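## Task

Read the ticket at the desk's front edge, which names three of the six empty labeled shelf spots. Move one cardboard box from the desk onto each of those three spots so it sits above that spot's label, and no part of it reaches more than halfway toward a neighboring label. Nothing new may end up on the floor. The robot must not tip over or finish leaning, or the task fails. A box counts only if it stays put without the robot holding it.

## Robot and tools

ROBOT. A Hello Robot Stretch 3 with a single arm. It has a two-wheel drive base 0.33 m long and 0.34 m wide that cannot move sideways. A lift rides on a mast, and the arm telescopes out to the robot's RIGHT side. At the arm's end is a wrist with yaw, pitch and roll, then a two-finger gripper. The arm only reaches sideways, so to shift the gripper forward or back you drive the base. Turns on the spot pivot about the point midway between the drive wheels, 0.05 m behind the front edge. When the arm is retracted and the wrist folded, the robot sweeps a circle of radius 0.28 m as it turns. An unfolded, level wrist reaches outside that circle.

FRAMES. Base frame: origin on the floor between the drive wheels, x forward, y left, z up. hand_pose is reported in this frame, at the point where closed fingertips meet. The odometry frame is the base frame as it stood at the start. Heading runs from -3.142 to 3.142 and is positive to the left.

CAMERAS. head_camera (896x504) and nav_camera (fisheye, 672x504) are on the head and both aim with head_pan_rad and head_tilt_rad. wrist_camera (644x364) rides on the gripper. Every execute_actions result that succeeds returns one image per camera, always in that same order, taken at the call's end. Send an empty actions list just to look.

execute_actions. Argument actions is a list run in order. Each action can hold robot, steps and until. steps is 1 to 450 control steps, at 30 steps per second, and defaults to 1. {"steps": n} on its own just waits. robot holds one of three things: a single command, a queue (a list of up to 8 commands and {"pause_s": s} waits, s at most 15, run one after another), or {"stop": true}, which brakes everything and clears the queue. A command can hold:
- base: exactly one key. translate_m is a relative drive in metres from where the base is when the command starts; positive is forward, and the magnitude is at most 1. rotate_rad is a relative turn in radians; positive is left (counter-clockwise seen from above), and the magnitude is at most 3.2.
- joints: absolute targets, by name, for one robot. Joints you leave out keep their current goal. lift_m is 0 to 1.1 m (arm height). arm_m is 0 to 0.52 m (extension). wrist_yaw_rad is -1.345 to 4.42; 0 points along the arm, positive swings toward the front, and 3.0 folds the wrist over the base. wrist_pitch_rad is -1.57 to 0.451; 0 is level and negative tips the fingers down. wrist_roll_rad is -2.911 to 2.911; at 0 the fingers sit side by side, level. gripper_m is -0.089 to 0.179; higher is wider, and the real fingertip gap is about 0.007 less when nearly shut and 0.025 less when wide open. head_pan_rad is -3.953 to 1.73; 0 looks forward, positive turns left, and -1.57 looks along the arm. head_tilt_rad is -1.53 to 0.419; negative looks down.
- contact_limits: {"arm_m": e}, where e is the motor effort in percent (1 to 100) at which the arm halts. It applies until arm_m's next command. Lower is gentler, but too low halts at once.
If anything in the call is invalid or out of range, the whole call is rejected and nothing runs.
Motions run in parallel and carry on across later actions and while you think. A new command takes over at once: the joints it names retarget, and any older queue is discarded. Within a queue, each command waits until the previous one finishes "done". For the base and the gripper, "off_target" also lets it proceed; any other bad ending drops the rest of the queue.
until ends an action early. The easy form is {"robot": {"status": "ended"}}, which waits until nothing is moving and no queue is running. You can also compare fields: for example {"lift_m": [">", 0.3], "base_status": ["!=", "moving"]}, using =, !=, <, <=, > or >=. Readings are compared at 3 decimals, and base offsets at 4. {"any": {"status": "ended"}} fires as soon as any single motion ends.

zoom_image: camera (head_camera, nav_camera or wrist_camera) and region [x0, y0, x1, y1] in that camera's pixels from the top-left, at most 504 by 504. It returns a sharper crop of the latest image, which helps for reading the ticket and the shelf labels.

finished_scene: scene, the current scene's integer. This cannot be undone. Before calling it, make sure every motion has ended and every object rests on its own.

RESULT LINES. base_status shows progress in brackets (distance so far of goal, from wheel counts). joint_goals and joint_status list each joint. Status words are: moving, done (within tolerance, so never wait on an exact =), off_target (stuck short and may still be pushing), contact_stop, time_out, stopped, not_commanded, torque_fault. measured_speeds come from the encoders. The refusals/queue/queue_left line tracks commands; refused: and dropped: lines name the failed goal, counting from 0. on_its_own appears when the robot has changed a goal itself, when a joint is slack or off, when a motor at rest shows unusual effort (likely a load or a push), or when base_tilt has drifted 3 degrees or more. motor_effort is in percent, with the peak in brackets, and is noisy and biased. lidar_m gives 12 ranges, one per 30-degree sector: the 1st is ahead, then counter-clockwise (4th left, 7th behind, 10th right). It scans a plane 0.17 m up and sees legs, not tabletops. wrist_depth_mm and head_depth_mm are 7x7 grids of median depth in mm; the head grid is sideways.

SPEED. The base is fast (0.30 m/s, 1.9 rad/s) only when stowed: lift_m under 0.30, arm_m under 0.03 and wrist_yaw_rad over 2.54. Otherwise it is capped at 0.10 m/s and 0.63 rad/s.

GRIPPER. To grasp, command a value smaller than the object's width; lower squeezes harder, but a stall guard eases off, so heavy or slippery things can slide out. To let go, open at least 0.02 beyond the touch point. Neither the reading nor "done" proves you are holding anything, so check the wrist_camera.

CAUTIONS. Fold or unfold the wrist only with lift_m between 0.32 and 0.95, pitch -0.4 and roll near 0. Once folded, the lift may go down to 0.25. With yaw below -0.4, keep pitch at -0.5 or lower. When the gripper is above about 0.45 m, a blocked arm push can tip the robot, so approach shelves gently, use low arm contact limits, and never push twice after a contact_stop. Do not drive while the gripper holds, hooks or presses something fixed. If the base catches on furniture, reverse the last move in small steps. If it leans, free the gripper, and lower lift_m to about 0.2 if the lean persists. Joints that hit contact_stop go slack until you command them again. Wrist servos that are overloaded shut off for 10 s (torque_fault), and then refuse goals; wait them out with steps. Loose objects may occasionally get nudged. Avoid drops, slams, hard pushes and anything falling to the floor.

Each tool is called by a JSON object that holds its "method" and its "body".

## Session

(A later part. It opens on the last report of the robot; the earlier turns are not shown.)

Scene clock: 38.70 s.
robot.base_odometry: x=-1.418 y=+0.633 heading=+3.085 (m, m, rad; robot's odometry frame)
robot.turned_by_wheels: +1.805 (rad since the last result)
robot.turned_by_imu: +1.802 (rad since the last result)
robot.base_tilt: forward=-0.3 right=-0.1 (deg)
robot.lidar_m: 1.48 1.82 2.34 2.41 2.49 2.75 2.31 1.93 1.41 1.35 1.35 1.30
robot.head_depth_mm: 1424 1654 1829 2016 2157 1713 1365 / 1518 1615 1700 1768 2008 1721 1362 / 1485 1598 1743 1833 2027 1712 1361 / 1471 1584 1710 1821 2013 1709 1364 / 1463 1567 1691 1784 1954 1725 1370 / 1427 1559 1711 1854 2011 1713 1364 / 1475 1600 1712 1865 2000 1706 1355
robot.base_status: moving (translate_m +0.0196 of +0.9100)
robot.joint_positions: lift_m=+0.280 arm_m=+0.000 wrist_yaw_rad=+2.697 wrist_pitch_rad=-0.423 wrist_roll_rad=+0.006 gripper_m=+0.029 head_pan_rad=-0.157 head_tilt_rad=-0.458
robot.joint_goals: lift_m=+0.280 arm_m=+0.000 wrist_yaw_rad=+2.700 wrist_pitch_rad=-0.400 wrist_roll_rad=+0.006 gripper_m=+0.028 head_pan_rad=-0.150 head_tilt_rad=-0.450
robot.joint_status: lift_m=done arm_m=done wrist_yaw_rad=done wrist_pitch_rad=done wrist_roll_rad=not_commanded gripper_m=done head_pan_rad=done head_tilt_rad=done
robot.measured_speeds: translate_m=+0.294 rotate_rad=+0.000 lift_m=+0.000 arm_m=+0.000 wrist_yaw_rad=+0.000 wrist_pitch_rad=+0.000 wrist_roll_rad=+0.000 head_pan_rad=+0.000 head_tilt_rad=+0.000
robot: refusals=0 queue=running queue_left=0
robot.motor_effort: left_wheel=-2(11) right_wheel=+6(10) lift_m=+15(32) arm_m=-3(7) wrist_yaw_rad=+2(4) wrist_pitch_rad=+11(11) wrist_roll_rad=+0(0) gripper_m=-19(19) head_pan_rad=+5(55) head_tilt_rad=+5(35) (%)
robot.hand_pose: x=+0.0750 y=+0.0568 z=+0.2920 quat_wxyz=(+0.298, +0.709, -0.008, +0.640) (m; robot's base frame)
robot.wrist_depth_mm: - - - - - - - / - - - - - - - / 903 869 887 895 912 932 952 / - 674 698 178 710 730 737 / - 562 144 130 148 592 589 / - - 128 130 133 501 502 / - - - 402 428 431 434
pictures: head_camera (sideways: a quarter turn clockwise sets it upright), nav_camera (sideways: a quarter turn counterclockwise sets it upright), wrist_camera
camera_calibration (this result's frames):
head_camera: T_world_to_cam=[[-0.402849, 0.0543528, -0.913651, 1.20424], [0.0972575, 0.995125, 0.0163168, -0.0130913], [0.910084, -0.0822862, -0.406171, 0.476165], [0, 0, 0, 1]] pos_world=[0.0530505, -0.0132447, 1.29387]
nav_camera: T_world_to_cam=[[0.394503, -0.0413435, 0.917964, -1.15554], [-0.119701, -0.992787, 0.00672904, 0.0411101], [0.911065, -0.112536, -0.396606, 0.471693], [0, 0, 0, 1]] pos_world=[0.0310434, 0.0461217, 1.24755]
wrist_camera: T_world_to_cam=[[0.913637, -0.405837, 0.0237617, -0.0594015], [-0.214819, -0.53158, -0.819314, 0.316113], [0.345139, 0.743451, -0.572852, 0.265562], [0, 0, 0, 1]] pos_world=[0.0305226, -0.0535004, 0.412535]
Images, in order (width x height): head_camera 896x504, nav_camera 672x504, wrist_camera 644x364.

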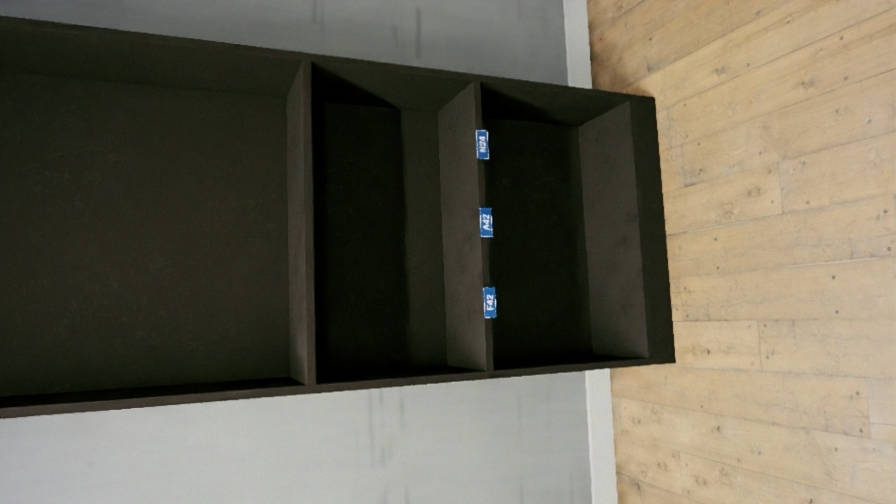

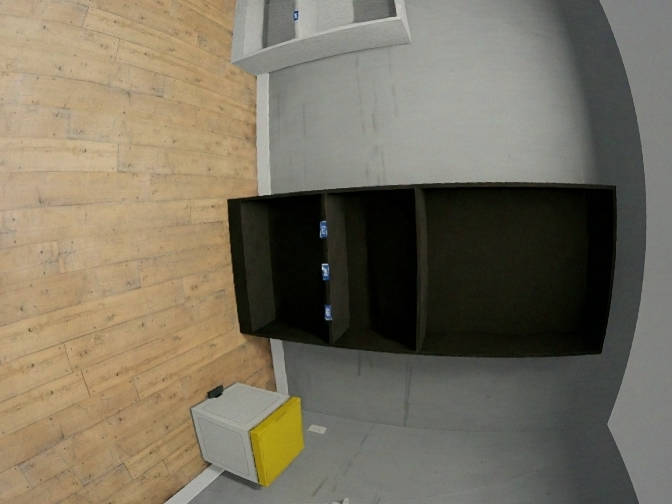

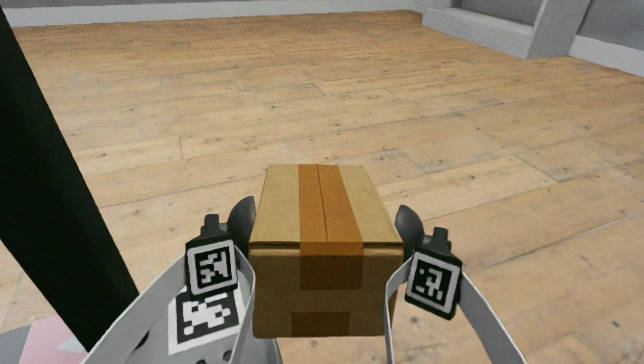

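{"method": "execute_actions", "body": {"actions": [{"steps":300,"until":{"robot":{"base_status":["!=","moving"]}}},{"robot":{"base":{"rotate_rad":1.587},"joints":{"head_pan_rad":-1.6,"head_tilt_rad":-0.9}},"steps":300,"until":{"robot":{"base_status":["!=","moving"]}}},{"robot":{"base":{"translate_m":1.0}},"steps":300,"until":{"robot":{"translate_m":[">",0.5]}}},{"robot":{"base":{"translate_m":0.75}},"steps":300,"until":{"robot":{"translate_m":[">",0.55]}}},{"robot":{"joints":{"lift_m":0.47}},"steps":200,"until":{"robot":{"lift_m":[">",0.33]}}},{"robot":{"joints":{"wrist_yaw_rad":0.0}},"steps":200,"until":{"robot":{"wrist_yaw_rad":["<",1.5]}}},{"robot":{"joints":{"wrist_pitch_rad":-0.2}},"steps":200,"until":{"robot":{"status":"ended"}}}]}}

Scene clock: 52.33 s.
robot.base_odometry: x=-2.359 y=-0.569 heading=-1.612 (m, m, rad; robot's odometry frame)
robot.turned_by_wheels: +1.587 (rad since the last result)
robot.turned_by_imu: +1.582 (rad since the last result)
robot.base_tilt: forward=+0.0 right=-0.5 (deg)
robot.lidar_m: 1.17 1.22 1.66 3.39 3.29 2.69 2.13 1.23 0.63 0.73 0.83 1.22
robot.head_depth_mm: 712 589 744 1268 1447 1261 1109 / 708 827 939 1000 1302 1268 1154 / 714 841 997 1087 1330 1272 - / 717 845 1002 1093 1325 1263 1109 / 720 851 1009 1093 1335 1270 1120 / 726 855 1016 1095 1332 1276 1118 / 728 858 1019 1103 1319 1282 1120
robot.base_status: done (translate_m +0.7500 of +0.7500)
robot.joint_positions: lift_m=+0.469 arm_m=+0.000 wrist_yaw_rad=+0.004 wrist_pitch_rad=-0.235 wrist_roll_rad=+0.006 gripper_m=+0.029 head_pan_rad=-1.593 head_tilt_rad=-0.889
robot.joint_goals: lift_m=+0.470 arm_m=+0.000 wrist_yaw_rad=+0.000 wrist_pitch_rad=-0.200 wrist_roll_rad=+0.006 gripper_m=+0.028 head_pan_rad=-1.600 head_tilt_rad=-0.900
robot.joint_status: lift_m=done arm_m=done wrist_yaw_rad=done wrist_pitch_rad=done wrist_roll_rad=not_commanded gripper_m=done head_pan_rad=done head_tilt_rad=done
robot.measured_speeds: translate_m=+0.000 rotate_rad=+0.000 lift_m=+0.000 arm_m=+0.000 wrist_yaw_rad=+0.000 wrist_pitch_rad=+0.000 wrist_roll_rad=+0.000 head_pan_rad=+0.000 head_tilt_rad=+0.000
robot: refusals=0 queue=done queue_left=0
robot.motor_effort: left_wheel=-5(14) right_wheel=+4(11) lift_m=+32(32) arm_m=-3(3) wrist_yaw_rad=-3(4) wrist_pitch_rad=+16(18) wrist_roll_rad=+0(0) gripper_m=-19(19) head_pan_rad=-2(50) head_tilt_rad=-7(42) (%)
robot.hand_pose: x=-0.0205 y=-0.3888 z=+0.5250 quat_wxyz=(+0.701, +0.084, -0.704, -0.082) (m; robot's base frame)
robot.wrist_depth_mm: 588 572 567 557 547 351 565 / 613 621 601 596 582 374 601 / 439 450 468 484 494 404 636 / 680 716 704 178 387 666 675 / 687 762 144 131 148 735 737 / 684 700 399 130 133 792 783 / 585 599 584 569 565 739 766
pictures: head_camera (sideways: a quarter turn clockwise sets it upright), nav_camera (sideways: a quarter turn counterclockwise sets it upright), wrist_camera
camera_calibration (this result's frames):
head_camera: T_world_to_cam=[[0.00763015, 0.751363, -0.659845, 0.870861], [0.998905, 0.0247308, 0.0397118, -0.0490331], [0.0461565, -0.659425, -0.750352, 0.92919], [0, 0, 0, 1]] pos_world=[-0.000553468, -0.0403892, 1.2738]
nav_camera: T_world_to_cam=[[0.00408114, -0.744094, 0.668062, -0.827366], [-0.99986, -0.0138812, -0.00935296, 0.0674153], [0.016233, -0.66793, -0.744047, 0.929156], [0, 0, 0, 1]] pos_world=[0.0556995, 0.00590855, 1.2447]
wrist_camera: T_world_to_cam=[[-0.999264, -0.0258769, 0.0283223, -0.0524069], [-0.0364377, 0.409209, -0.911713, 0.667541], [0.0120025, -0.912074, -0.409851, 0.0271756], [0, 0, 0, 1]] pos_world=[-0.0283708, -0.249734, 0.621228]
Images, in order (width x height): head_camera 896x504, nav_camera 672x504, wrist_camera 644x364.

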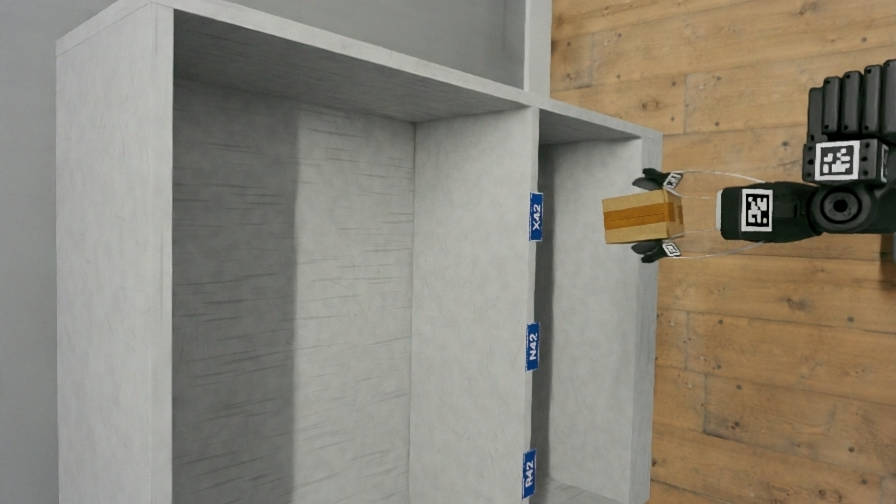

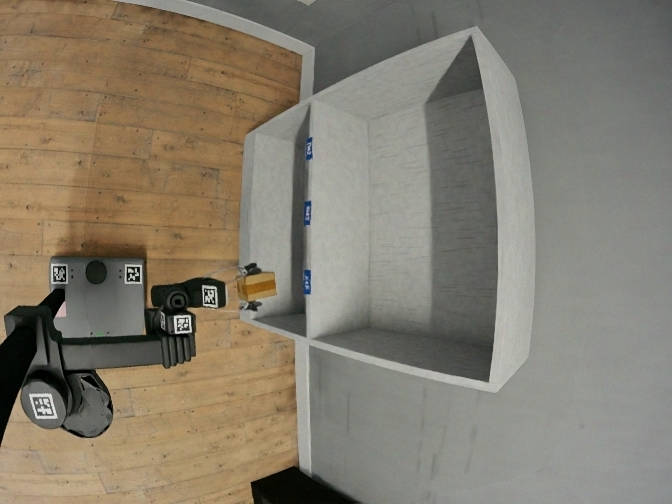

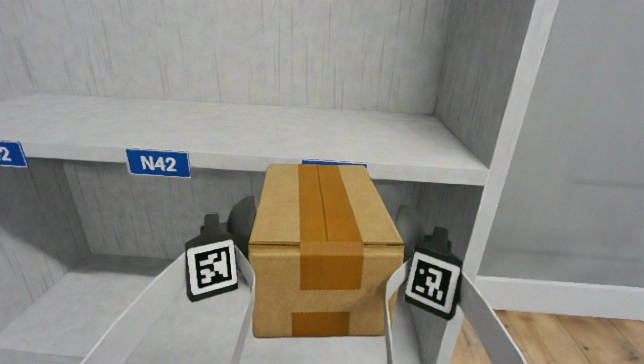

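{"method": "execute_actions", "body": {"actions": [{"robot":{"joints":{"lift_m":0.50,"arm_m":0.29}},"steps":300,"until":{"robot":{"status":"ended"}}},{"robot":{"joints":{"lift_m":0.47}},"steps":200,"until":{"robot":{"status":"ended"}}}]}}

Scene clock: 56.73 s.
robot.base_odometry: x=-2.359 y=-0.569 heading=-1.612 (m, m, rad; robot's odometry frame)
robot.turned_by_wheels: +0.000 (rad since the last result)
robot.turned_by_imu: -0.001 (rad since the last result)
robot.base_tilt: forward=+0.1 right=-0.6 (deg)
robot.lidar_m: 1.17 1.22 1.67 3.38 3.31 2.69 2.13 1.22 0.63 0.73 0.83 1.22
robot.head_depth_mm: 712 589 742 1271 1448 1268 1114 / 707 829 943 1003 1412 1268 - / 711 843 999 1090 - 1267 1110 / 714 845 1000 1097 1333 1275 1114 / 720 849 1011 1091 1330 1275 1118 / 725 854 1017 1100 1343 1275 1113 / 731 860 1024 1102 1332 1278 1123
robot.base_status: done (translate_m +0.7500 of +0.7500)
robot.joint_positions: lift_m=+0.470 arm_m=+0.290 wrist_yaw_rad=+0.002 wrist_pitch_rad=-0.234 wrist_roll_rad=+0.006 gripper_m=+0.029 head_pan_rad=-1.593 head_tilt_rad=-0.889
robot.joint_goals: lift_m=+0.470 arm_m=+0.290 wrist_yaw_rad=+0.000 wrist_pitch_rad=-0.200 wrist_roll_rad=+0.006 gripper_m=+0.028 head_pan_rad=-1.600 head_tilt_rad=-0.900
robot.joint_status: lift_m=done arm_m=done wrist_yaw_rad=done wrist_pitch_rad=done wrist_roll_rad=not_commanded gripper_m=done head_pan_rad=done head_tilt_rad=done
robot.measured_speeds: translate_m=+0.000 rotate_rad=+0.000 lift_m=+0.000 arm_m=+0.000 wrist_yaw_rad=+0.000 wrist_pitch_rad=+0.000 wrist_roll_rad=+0.000 head_pan_rad=+0.000 head_tilt_rad=+0.000
robot: refusals=0 queue=done queue_left=0
robot.motor_effort: left_wheel=-5(5) right_wheel=+4(4) lift_m=+14(33) arm_m=+4(3) wrist_yaw_rad=-1(3) wrist_pitch_rad=+15(17) wrist_roll_rad=+0(0) gripper_m=-19(19) head_pan_rad=-4(4) head_tilt_rad=-7(7) (%)
robot.hand_pose: x=-0.0209 y=-0.6784 z=+0.5264 quat_wxyz=(+0.701, +0.083, -0.704, -0.082) (m; robot's base frame)
robot.wrist_depth_mm: 311 304 299 295 289 284 220 / 334 327 321 313 309 298 217 / 360 350 343 337 328 316 215 / 302 307 313 178 332 306 212 / 229 233 144 130 148 251 208 / 185 186 154 131 133 200 192 / 155 157 153 151 162 165 166
pictures: head_camera (sideways: a quarter turn clockwise sets it upright), nav_camera (sideways: a quarter turn counterclockwise sets it upright), wrist_camera
camera_calibration (this result's frames):
head_camera: T_world_to_cam=[[0.00763015, 0.751363, -0.659845, 0.870861], [0.998905, 0.0247308, 0.0397118, -0.0490331], [0.0461565, -0.659425, -0.750352, 0.92919], [0, 0, 0, 1]] pos_world=[-0.000553468, -0.0403892, 1.2738]
nav_camera: T_world_to_cam=[[0.00408114, -0.744095, 0.668062, -0.827366], [-0.99986, -0.0138812, -0.00935297, 0.0674153], [0.016233, -0.66793, -0.744047, 0.929156], [0, 0, 0, 1]] pos_world=[0.0556995, 0.00590856, 1.2447]
wrist_camera: T_world_to_cam=[[-0.999304, -0.0242424, 0.0283552, -0.0592378], [-0.0357825, 0.407895, -0.912327, 0.786768], [0.010551, -0.912707, -0.408479, -0.237576], [0, 0, 0, 1]] pos_world=[-0.0285374, -0.539193, 0.622425]
Images, in order (width x height): head_camera 896x504, nav_camera 672x504, wrist_camera 644x364.

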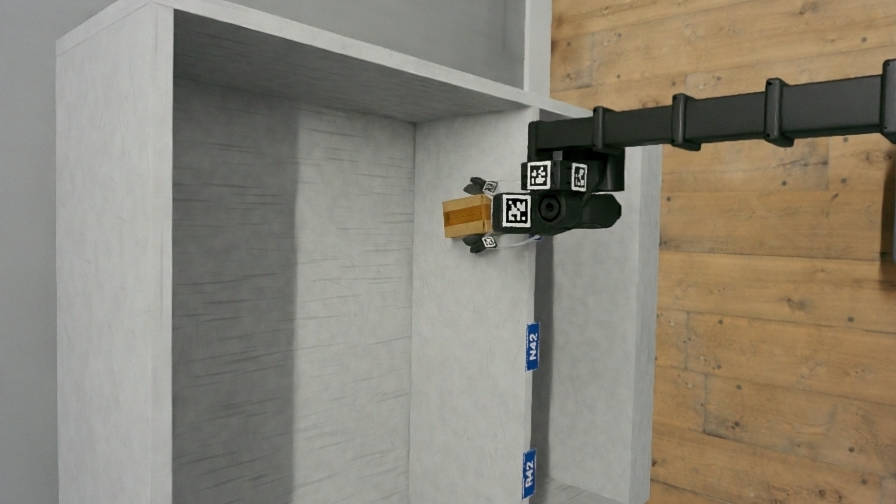

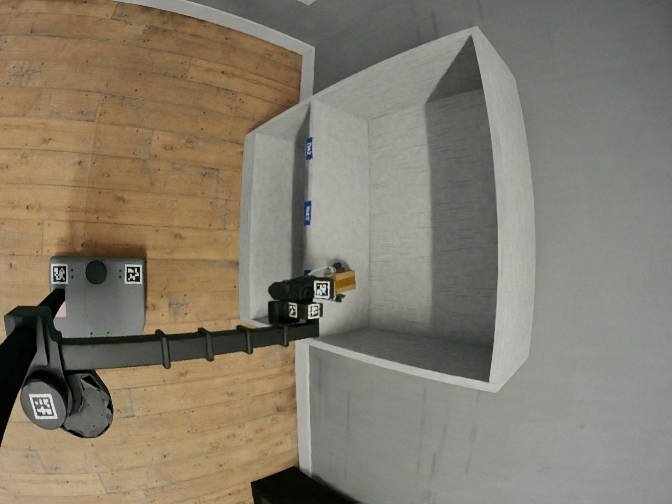

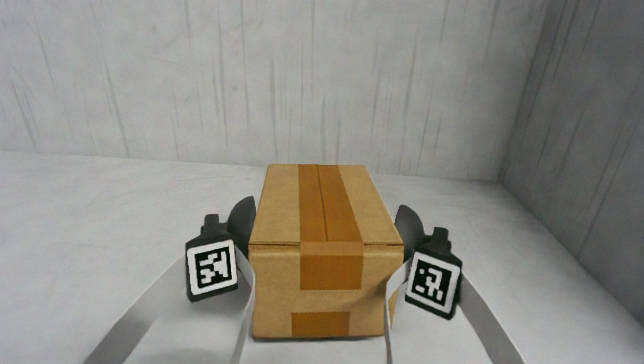

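{"method": "execute_actions", "body": {"actions": [{"robot":[{"joints":{"lift_m":0.457}},{"joints":{"gripper_m":0.12}}],"steps":300,"until":{"robot":{"status":"ended"}}},{"robot":{"joints":{"arm_m":0.0}},"steps":200,"until":{"robot":{"arm_m":["<",0.12]}}}]}}

{"method": "execute_actions", "body": {"actions": [{"robot":{"base":{"rotate_rad":1.957},"joints":{"wrist_pitch_rad":-0.4,"wrist_yaw_rad":2.7,"lift_m":0.33,"gripper_m":0.07}},"steps":200,"until":{"robot":{"wrist_yaw_rad":[">",2.5]}}},{"robot":{"joints":{"lift_m":0.28}},"steps":200,"until":{"robot":{"base_status":["!=","moving"]}}},{"robot":{"base":{"translate_m":1.0}},"steps":300,"until":{"robot":{"translate_m":[">",0.91]}}},{"robot":{"base":{"translate_m":1.0}},"steps":300,"until":{"robot":{"translate_m":[">",0.91]}}},{"robot":{"base":{"translate_m":1.0}},"steps":300,"until":{"robot":{"base_status":["!=","moving"]}}},{"robot":{"base":{"rotate_rad":0.785},"joints":{"head_pan_rad":-1.9,"head_tilt_rad":-0.75,"lift_m":0.705}},"steps":200,"until":{"robot":{"lift_m":[">",0.5]}}},{"robot":{"joints":{"wrist_yaw_rad":-0.35,"gripper_m":0.17,"wrist_pitch_rad":-0.2}},"steps":200,"until":{"robot":{"lift_m":[">",0.695],"wrist_yaw_rad":["<",0.5]}}},{"robot":{"joints":{"arm_m":0.2}},"steps":200,"until":{"robot":{"status":"ended"}}}]}}

Scene clock: 61.63 s.
robot.base_odometry: x=-2.359 y=-0.569 heading=-1.612 (m, m, rad; robot's odometry frame)
robot.turned_by_wheels: +0.000 (rad since the last result)
robot.turned_by_imu: -0.001 (rad since the last result)
robot.base_tilt: forward=-0.1 right=-0.7 (deg)
robot.lidar_m: 1.17 1.22 1.67 3.40 3.30 2.69 2.13 1.23 0.63 0.73 0.83 1.22
robot.head_depth_mm: 715 589 739 1272 1450 1265 1104 / 708 826 939 998 1290 1288 - / 711 843 999 1090 1312 - 1119 / 716 848 1006 1093 1310 1272 1113 / 722 850 1013 1095 1344 1270 1116 / 724 856 1015 1100 1341 1269 1117 / 727 856 1022 1102 1320 1276 1120
robot.base_status: done (translate_m +0.7500 of +0.7500)
robot.joint_positions: lift_m=+0.458 arm_m=+0.117 wrist_yaw_rad=+0.002 wrist_pitch_rad=-0.224 wrist_roll_rad=+0.006 gripper_m=+0.120 head_pan_rad=-1.593 head_tilt_rad=-0.889
robot.joint_goals: lift_m=+0.457 arm_m=+0.000 wrist_yaw_rad=+0.000 wrist_pitch_rad=-0.200 wrist_roll_rad=+0.006 gripper_m=+0.120 head_pan_rad=-1.600 head_tilt_rad=-0.900
robot.joint_status: lift_m=done arm_m=moving wrist_yaw_rad=done wrist_pitch_rad=done wrist_roll_rad=not_commanded gripper_m=done head_pan_rad=done head_tilt_rad=done
robot.measured_speeds: translate_m=+0.000 rotate_rad=+0.000 lift_m=+0.000 arm_m=-0.140 wrist_yaw_rad=+0.000 wrist_pitch_rad=+0.000 wrist_roll_rad=+0.000 head_pan_rad=+0.000 head_tilt_rad=+0.000
robot: refusals=0 queue=running queue_left=0
robot.motor_effort: left_wheel=-5(5) right_wheel=+4(4) lift_m=+14(15) arm_m=-5(3) wrist_yaw_rad=-2(2) wrist_pitch_rad=+11(16) wrist_roll_rad=+0(0) gripper_m=+1(98) head_pan_rad=-2(3) head_tilt_rad=-7(7) (%)
robot.hand_pose: x=-0.0209 y=-0.5065 z=+0.5158 quat_wxyz=(+0.701, +0.080, -0.704, -0.079) (m; robot's base frame)
robot.wrist_depth_mm: 477 467 459 451 445 349 219 / 511 499 489 478 472 342 226 / 416 428 449 312 484 334 239 / 284 288 296 293 311 297 545 / 627 615 603 273 575 262 586 / 661 663 664 639 619 281 636 / 587 588 599 602 589 361 689
pictures: head_camera (sideways: a quarter turn clockwise sets it upright), nav_camera (sideways: a quarter turn counterclockwise sets it upright), wrist_camera
camera_calibration (this result's frames):
head_camera: T_world_to_cam=[[0.00763015, 0.751363, -0.659845, 0.870862], [0.998905, 0.0247308, 0.0397118, -0.0490331], [0.0461565, -0.659426, -0.750352, 0.929189], [0, 0, 0, 1]] pos_world=[-0.000553468, -0.0403892, 1.2738]
nav_camera: T_world_to_cam=[[0.00408115, -0.744094, 0.668062, -0.827366], [-0.99986, -0.0138812, -0.00935295, 0.0674153], [0.016233, -0.66793, -0.744047, 0.929156], [0, 0, 0, 1]] pos_world=[0.0556995, 0.00590854, 1.2447]
wrist_camera: T_world_to_cam=[[-0.999309, -0.0237862, 0.0285702, -0.054693], [-0.0356904, 0.398773, -0.916355, 0.704517], [0.0104036, -0.916741, -0.399346, -0.091794], [0, 0, 0, 1]] pos_world=[-0.0285557, -0.366395, 0.610493]
Images, in order (width x height): head_camera 896x504, nav_camera 672x504, wrist_camera 644x364.

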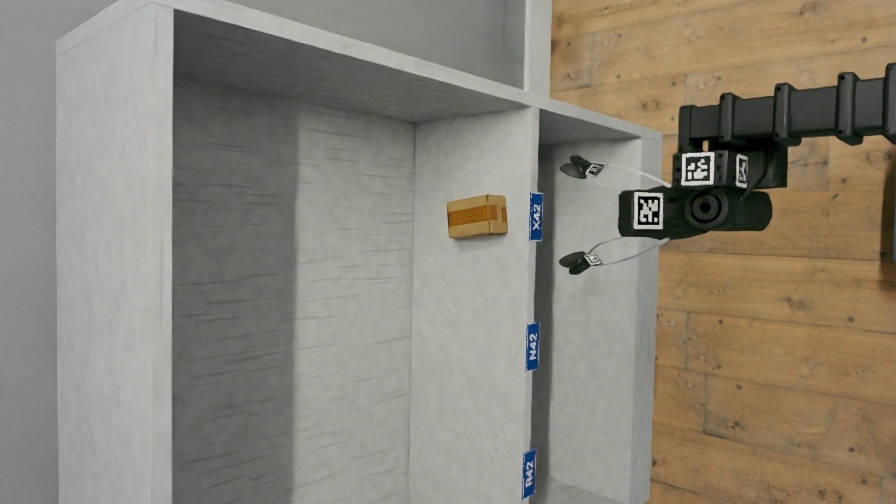

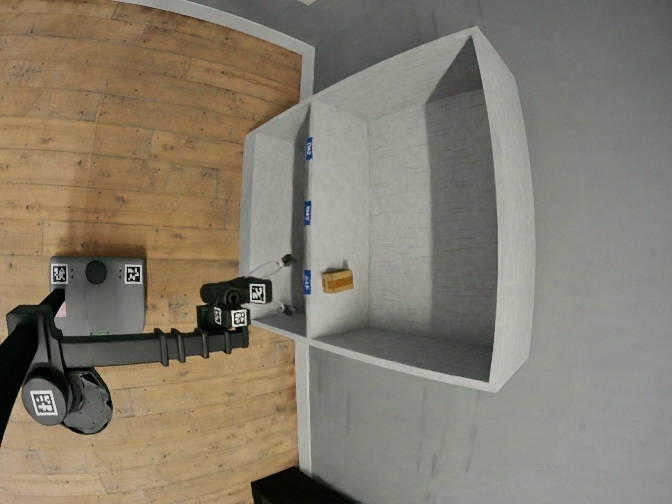

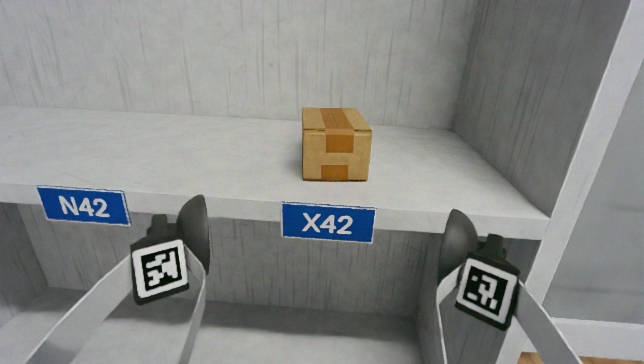

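Scene clock: 83.37 s.
robot.base_odometry: x=+0.306 y=+0.390 heading=+1.130 (m, m, rad; robot's odometry frame)
robot.turned_by_wheels: +2.742 (rad since the last result)
robot.turned_by_imu: +2.735 (rad since the last result)
robot.base_tilt: forward=+0.0 right=-0.6 (deg)
robot.lidar_m: 1.52 1.51 1.65 2.51 3.35 2.85 2.26 2.24 1.21 0.58 0.81 0.83
robot.head_depth_mm: 1706 2001 1177 1910 1635 1355 1155 / 1553 1818 1186 1009 1592 1397 - / 1431 1604 1196 903 1679 - 1144 / 1315 1483 1201 887 - 1330 1160 / 1215 1370 1205 868 - 1325 1152 / 1138 1272 1216 899 716 1293 1159 / 1063 1176 1212 901 718 642 1164
robot.base_status: done (rotate_rad +0.7848 of +0.7850)
robot.joint_positions: lift_m=+0.704 arm_m=+0.200 wrist_yaw_rad=-0.347 wrist_pitch_rad=-0.223 wrist_roll_rad=+0.006 gripper_m=+0.170 head_pan_rad=-1.893 head_tilt_rad=-0.754
robot.joint_goals: lift_m=+0.705 arm_m=+0.200 wrist_yaw_rad=-0.350 wrist_pitch_rad=-0.200 wrist_roll_rad=+0.006 gripper_m=+0.170 head_pan_rad=-1.900 head_tilt_rad=-0.750
robot.joint_status: lift_m=done arm_m=done wrist_yaw_rad=done wrist_pitch_rad=done wrist_roll_rad=not_commanded gripper_m=done head_pan_rad=done head_tilt_rad=done
robot.measured_speeds: translate_m=+0.000 rotate_rad=+0.000 lift_m=+0.000 arm_m=+0.000 wrist_yaw_rad=+0.000 wrist_pitch_rad=+0.000 wrist_roll_rad=+0.000 head_pan_rad=+0.000 head_tilt_rad=+0.000
robot: refusals=0 queue=done queue_left=0
robot.motor_effort: left_wheel=-4(14) right_wheel=+3(11) lift_m=+32(33) arm_m=+4(5) wrist_yaw_rad=-2(4) wrist_pitch_rad=+11(13) wrist_roll_rad=+0(0) gripper_m=+1(99) head_pan_rad=-4(32) head_tilt_rad=+2(22) (%)
robot.hand_pose: x=-0.1048 y=-0.5746 z=+0.7630 quat_wxyz=(+0.677, -0.044, -0.708, -0.199) (m; robot's base frame)
robot.wrist_depth_mm: 624 704 823 990 - - - / 644 737 840 978 - - - / 451 468 484 503 473 445 569 / 309 315 299 243 339 346 419 / 232 248 240 244 249 266 - / - 182 192 195 197 209 - / 155 157 160 161 169 - -
pictures: head_camera (sideways: a quarter turn clockwise sets it upright), nav_camera (sideways: a quarter turn counterclockwise sets it upright), wrist_camera
camera_calibration (this result's frames):
head_camera: T_world_to_cam=[[0.198717, 0.624494, -0.755327, 0.994127], [0.963234, -0.266632, 0.0329668, -0.0400407], [-0.180807, -0.734108, -0.654519, 0.805934], [0, 0, 0, 1]] pos_world=[-0.0132629, -0.0398605, 1.27971]
nav_camera: T_world_to_cam=[[-0.185052, -0.62002, 0.762451, -0.949222], [-0.959675, 0.281077, -0.00434934, 0.0606573], [-0.211611, -0.73251, -0.647032, 0.804366], [0, 0, 0, 1]] pos_world=[0.0527684, -0.0163804, 1.24445]
wrist_camera: T_world_to_cam=[[-0.946971, 0.320044, 0.0285873, 0.0559055], [0.102889, 0.386311, -0.916612, 0.962674], [-0.3044, -0.865064, -0.398754, -0.0583657], [0, 0, 0, 1]] pos_world=[-0.0638742, -0.440274, 0.857527]
Images, in order (width x height): head_camera 896x504, nav_camera 672x504, wrist_camera 644x364.

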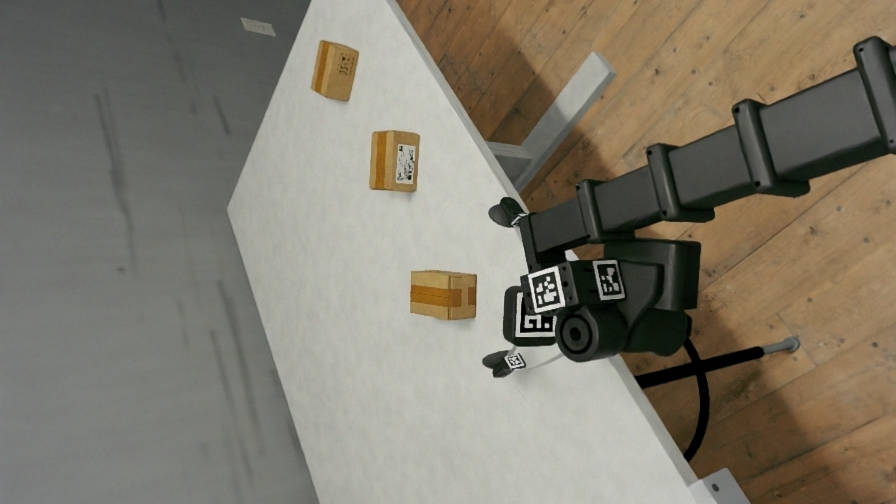

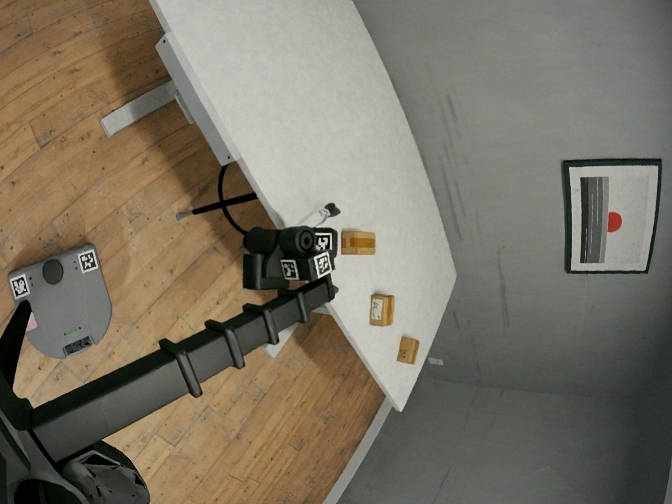

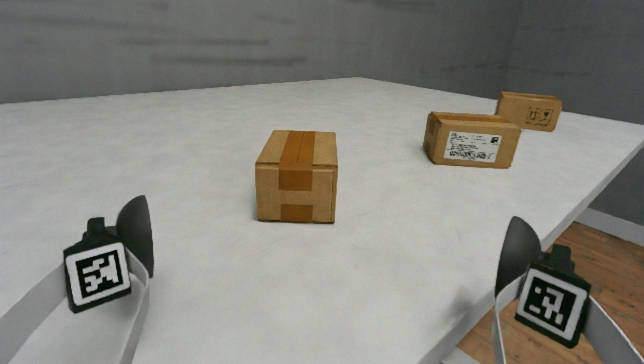

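{"method": "execute_actions", "body": {"actions": [{"robot":[{"base":{"translate_m":-0.01},"joints":{"arm_m":0.335,"lift_m":0.69}},{"joints":{"gripper_m":0.028}},{"joints":{"lift_m":0.72}}],"steps":300,"until":{"robot":{"status":"ended"}}}]}}

Scene clock: 88.47 s.
robot.base_odometry: x=+0.302 y=+0.381 heading=+1.130 (m, m, rad; robot's odometry frame)
robot.turned_by_wheels: +0.000 (rad since the last result)
robot.turned_by_imu: -0.001 (rad since the last result)
robot.base_tilt: forward=-0.1 right=-0.7 (deg)
robot.lidar_m: 1.53 1.51 1.66 2.51 3.34 2.83 2.26 2.23 1.21 0.59 0.82 0.83
robot.head_depth_mm: 1725 2034 1198 1903 1625 1357 1174 / 1564 1803 1194 998 1586 1400 - / 1434 1604 1198 894 1692 - 1137 / 1320 1492 1199 949 1540 1357 1154 / 1222 1367 1202 - 738 1329 1159 / 1136 1277 1208 902 715 1302 1166 / 1069 1182 1218 902 716 1087 1167
robot.base_status: done (translate_m -0.0100 of -0.0100)
robot.joint_positions: lift_m=+0.719 arm_m=+0.335 wrist_yaw_rad=-0.348 wrist_pitch_rad=-0.224 wrist_roll_rad=+0.006 gripper_m=+0.029 head_pan_rad=-1.893 head_tilt_rad=-0.754
robot.joint_goals: lift_m=+0.720 arm_m=+0.335 wrist_yaw_rad=-0.350 wrist_pitch_rad=-0.200 wrist_roll_rad=+0.006 gripper_m=+0.028 head_pan_rad=-1.900 head_tilt_rad=-0.750
robot.joint_status: lift_m=done arm_m=done wrist_yaw_rad=done wrist_pitch_rad=done wrist_roll_rad=not_commanded gripper_m=done head_pan_rad=done head_tilt_rad=done
robot.measured_speeds: translate_m=+0.000 rotate_rad=+0.000 lift_m=+0.000 arm_m=+0.000 wrist_yaw_rad=+0.000 wrist_pitch_rad=+0.000 wrist_roll_rad=+0.000 head_pan_rad=+0.000 head_tilt_rad=+0.000
robot: refusals=0 queue=done queue_left=0
robot.motor_effort: left_wheel=-5(10) right_wheel=+3(6) lift_m=+32(33) arm_m=+4(6) wrist_yaw_rad=-2(2) wrist_pitch_rad=+11(11) wrist_roll_rad=+0(0) gripper_m=-21(97) head_pan_rad=-3(3) head_tilt_rad=+2(3) (%)
robot.hand_pose: x=-0.1048 y=-0.7095 z=+0.7778 quat_wxyz=(+0.676, -0.044, -0.708, -0.200) (m; robot's base frame)
robot.wrist_depth_mm: 534 604 708 871 - - - / 561 648 745 882 - - - / 497 512 536 557 578 602 446 / 339 344 355 176 350 301 262 / 255 260 134 127 139 267 259 / 206 208 140 123 123 222 225 / 172 174 171 134 175 184 185
pictures: head_camera (sideways: a quarter turn clockwise sets it upright), nav_camera (sideways: a quarter turn counterclockwise sets it upright), wrist_camera
camera_calibration (this result's frames):
head_camera: T_world_to_cam=[[0.198722, 0.624493, -0.755327, 0.994127], [0.963232, -0.266639, 0.0329668, -0.0400407], [-0.180812, -0.734106, -0.654519, 0.805934], [0, 0, 0, 1]] pos_world=[-0.0132632, -0.0398604, 1.27971]
nav_camera: T_world_to_cam=[[-0.185056, -0.620019, 0.762451, -0.949222], [-0.959673, 0.281084, -0.00434934, 0.0606572], [-0.211616, -0.732508, -0.647032, 0.804366], [0, 0, 0, 1]] pos_world=[0.0527683, -0.0163808, 1.24445]
wrist_camera: T_world_to_cam=[[-0.946923, 0.320188, 0.0285717, 0.0987676], [0.103167, 0.386876, -0.916342, 1.02859], [-0.304455, -0.864758, -0.399375, -0.168504], [0, 0, 0, 1]] pos_world=[-0.0638939, -0.575278, 0.872426]
Images, in order (width x height): head_camera 896x504, nav_camera 672x504, wrist_camera 644x364.

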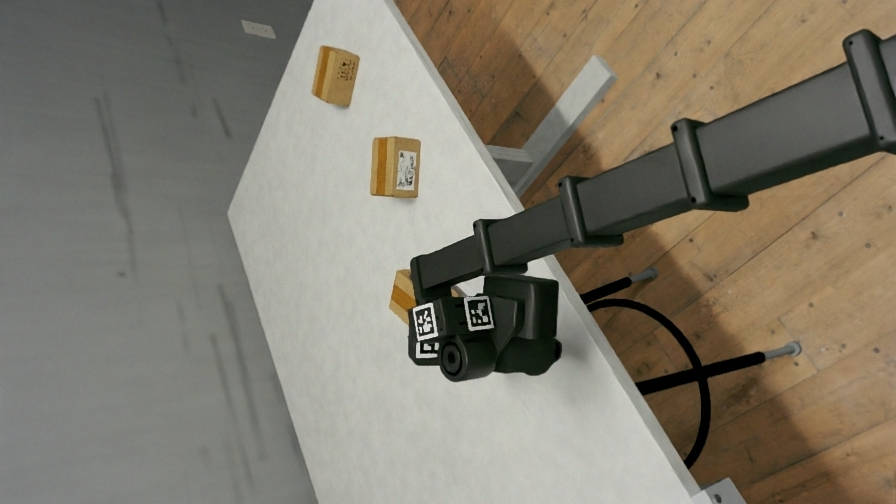

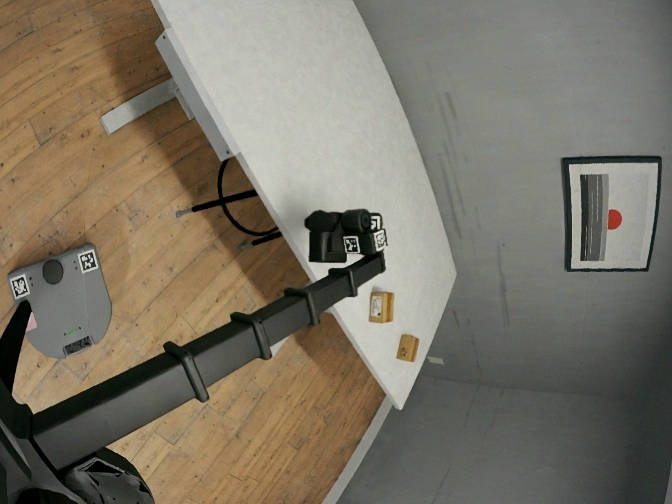

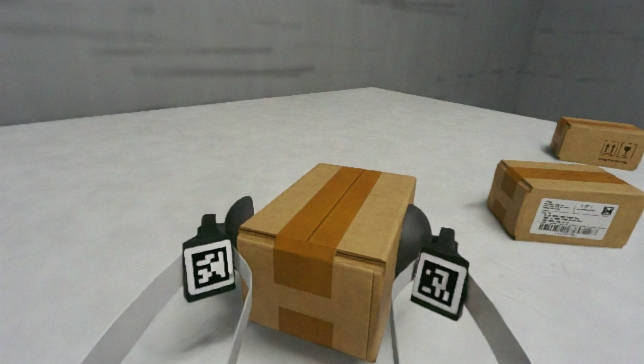

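{"method": "execute_actions", "body": {"actions": [{"robot":{"base":{"rotate_rad":2.417},"joints":{"arm_m":0.0,"head_pan_rad":-1.6}},"steps":200,"until":{"robot":{"arm_m":["<",0.06],"rotate_rad":[">",1.2]}}},{"robot":{"joints":{"wrist_pitch_rad":-0.4,"wrist_yaw_rad":2.7,"lift_m":0.28}},"steps":200,"until":{"robot":{"base_status":["!=","moving"]}}},{"robot":{"base":{"translate_m":1.0}},"steps":300,"until":{"robot":{"translate_m":[">",0.7]}}},{"robot":{"base":{"translate_m":1.0}},"steps":300,"until":{"robot":{"translate_m":[">",0.7]}}},{"robot":{"base":{"translate_m":1.0}},"steps":300,"until":{"robot":{"translate_m":[">",0.7]}}},{"robot":{"base":{"translate_m":0.812}},"steps":300,"until":{"robot":{"base_status":["!=","moving"]}}},{"robot":{"base":{"rotate_rad":1.124},"joints":{"head_tilt_rad":-0.9}},"steps":300,"until":{"robot":{"rotate_rad":[">",0.6]}}},{"robot":{"joints":{"lift_m":0.495}},"steps":200,"until":{"robot":{"lift_m":[">",0.33]}}},{"robot":{"joints":{"wrist_yaw_rad":0.0}},"steps":200,"until":{"robot":{"wrist_yaw_rad":["<",1.5]}}},{"robot":{"joints":{"wrist_pitch_rad":-0.2}},"steps":200,"until":{"robot":{"status":"ended"}}}]}}

Scene clock: 110.37 s.
robot.base_odometry: x=-2.392 y=-0.775 heading=-1.613 (m, m, rad; robot's odometry frame)
robot.turned_by_wheels: +3.541 (rad since the last result)
robot.turned_by_imu: +3.533 (rad since the last result)
robot.base_tilt: forward=+0.1 right=-0.5 (deg)
robot.lidar_m: 0.95 0.99 1.36 3.45 3.93 2.91 2.35 1.25 0.71 0.85 0.68 0.99
robot.head_depth_mm: 699 816 965 1085 1201 1243 1107 / 701 817 975 1084 1295 1240 1157 / 699 824 976 1090 1298 1252 - / 704 828 979 1090 1301 1256 1109 / 711 829 987 1093 1308 1263 1116 / 709 830 986 1101 1230 1273 1114 / 712 807 911 919 1407 1275 1119
robot.base_status: done (rotate_rad +1.1238 of +1.1240)
robot.joint_positions: lift_m=+0.494 arm_m=+0.000 wrist_yaw_rad=+0.004 wrist_pitch_rad=-0.233 wrist_roll_rad=+0.006 gripper_m=+0.029 head_pan_rad=-1.607 head_tilt_rad=-0.889
robot.joint_goals: lift_m=+0.495 arm_m=+0.000 wrist_yaw_rad=+0.000 wrist_pitch_rad=-0.200 wrist_roll_rad=+0.006 gripper_m=+0.028 head_pan_rad=-1.600 head_tilt_rad=-0.900
robot.joint_status: lift_m=done arm_m=done wrist_yaw_rad=done wrist_pitch_rad=done wrist_roll_rad=not_commanded gripper_m=done head_pan_rad=done head_tilt_rad=done
robot.measured_speeds: translate_m=+0.000 rotate_rad=+0.000 lift_m=+0.000 arm_m=+0.000 wrist_yaw_rad=+0.000 wrist_pitch_rad=+0.000 wrist_roll_rad=+0.000 head_pan_rad=+0.000 head_tilt_rad=+0.000
robot: refusals=0 queue=done queue_left=0
robot.motor_effort: left_wheel=-4(16) right_wheel=+3(10) lift_m=+32(34) arm_m=-3(1) wrist_yaw_rad=-3(4) wrist_pitch_rad=+16(17) wrist_roll_rad=+0(0) gripper_m=-22(22) head_pan_rad=+5(34) head_tilt_rad=-7(26) (%)
robot.hand_pose: x=-0.0205 y=-0.3889 z=+0.5505 quat_wxyz=(+0.701, +0.084, -0.704, -0.081) (m; robot's base frame)
robot.wrist_depth_mm: 418 550 557 538 534 519 498 / 421 589 590 575 555 550 503 / 430 532 552 587 590 568 497 / 404 394 397 175 368 380 411 / 472 629 134 127 142 653 459 / 656 590 140 123 123 692 488 / 713 606 619 134 638 629 475
pictures: head_camera (sideways: a quarter turn clockwise sets it upright), nav_camera (sideways: a quarter turn counterclockwise sets it upright), wrist_camera
camera_calibration (this result's frames):
head_camera: T_world_to_cam=[[0.0176906, 0.751212, -0.659824, 0.870773], [0.999147, 0.0113525, 0.0397131, -0.0490363], [0.0373236, -0.659963, -0.75037, 0.929267], [0, 0, 0, 1]] pos_world=[-0.00109364, -0.0402957, 1.2738]
nav_camera: T_world_to_cam=[[-0.00588307, -0.744101, 0.668041, -0.827278], [-0.999956, -0.000491913, -0.00935398, 0.0674173], [0.00728893, -0.668067, -0.744066, 0.929235], [0, 0, 0, 1]] pos_world=[0.0557742, 0.00524551, 1.2447]
wrist_camera: T_world_to_cam=[[-0.999264, -0.0258187, 0.0283806, -0.0531431], [-0.0364411, 0.407232, -0.912598, 0.690607], [0.0120046, -0.91296, -0.407873, 0.0360419], [0, 0, 0, 1]] pos_world=[-0.0283702, -0.249704, 0.646455]
Images, in order (width x height): head_camera 896x504, nav_camera 672x504, wrist_camera 644x364.

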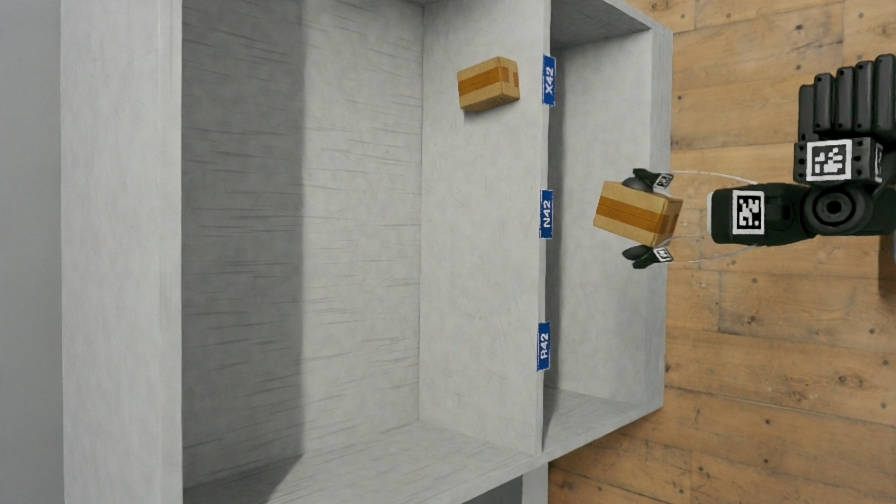

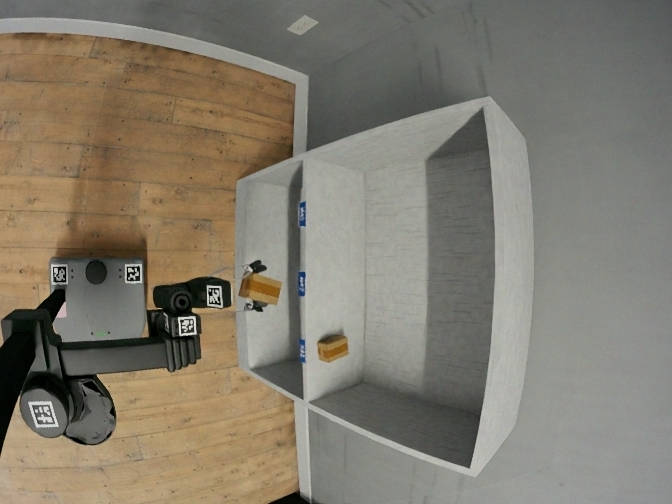

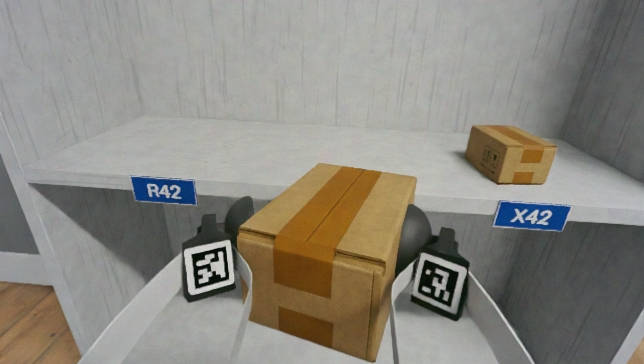

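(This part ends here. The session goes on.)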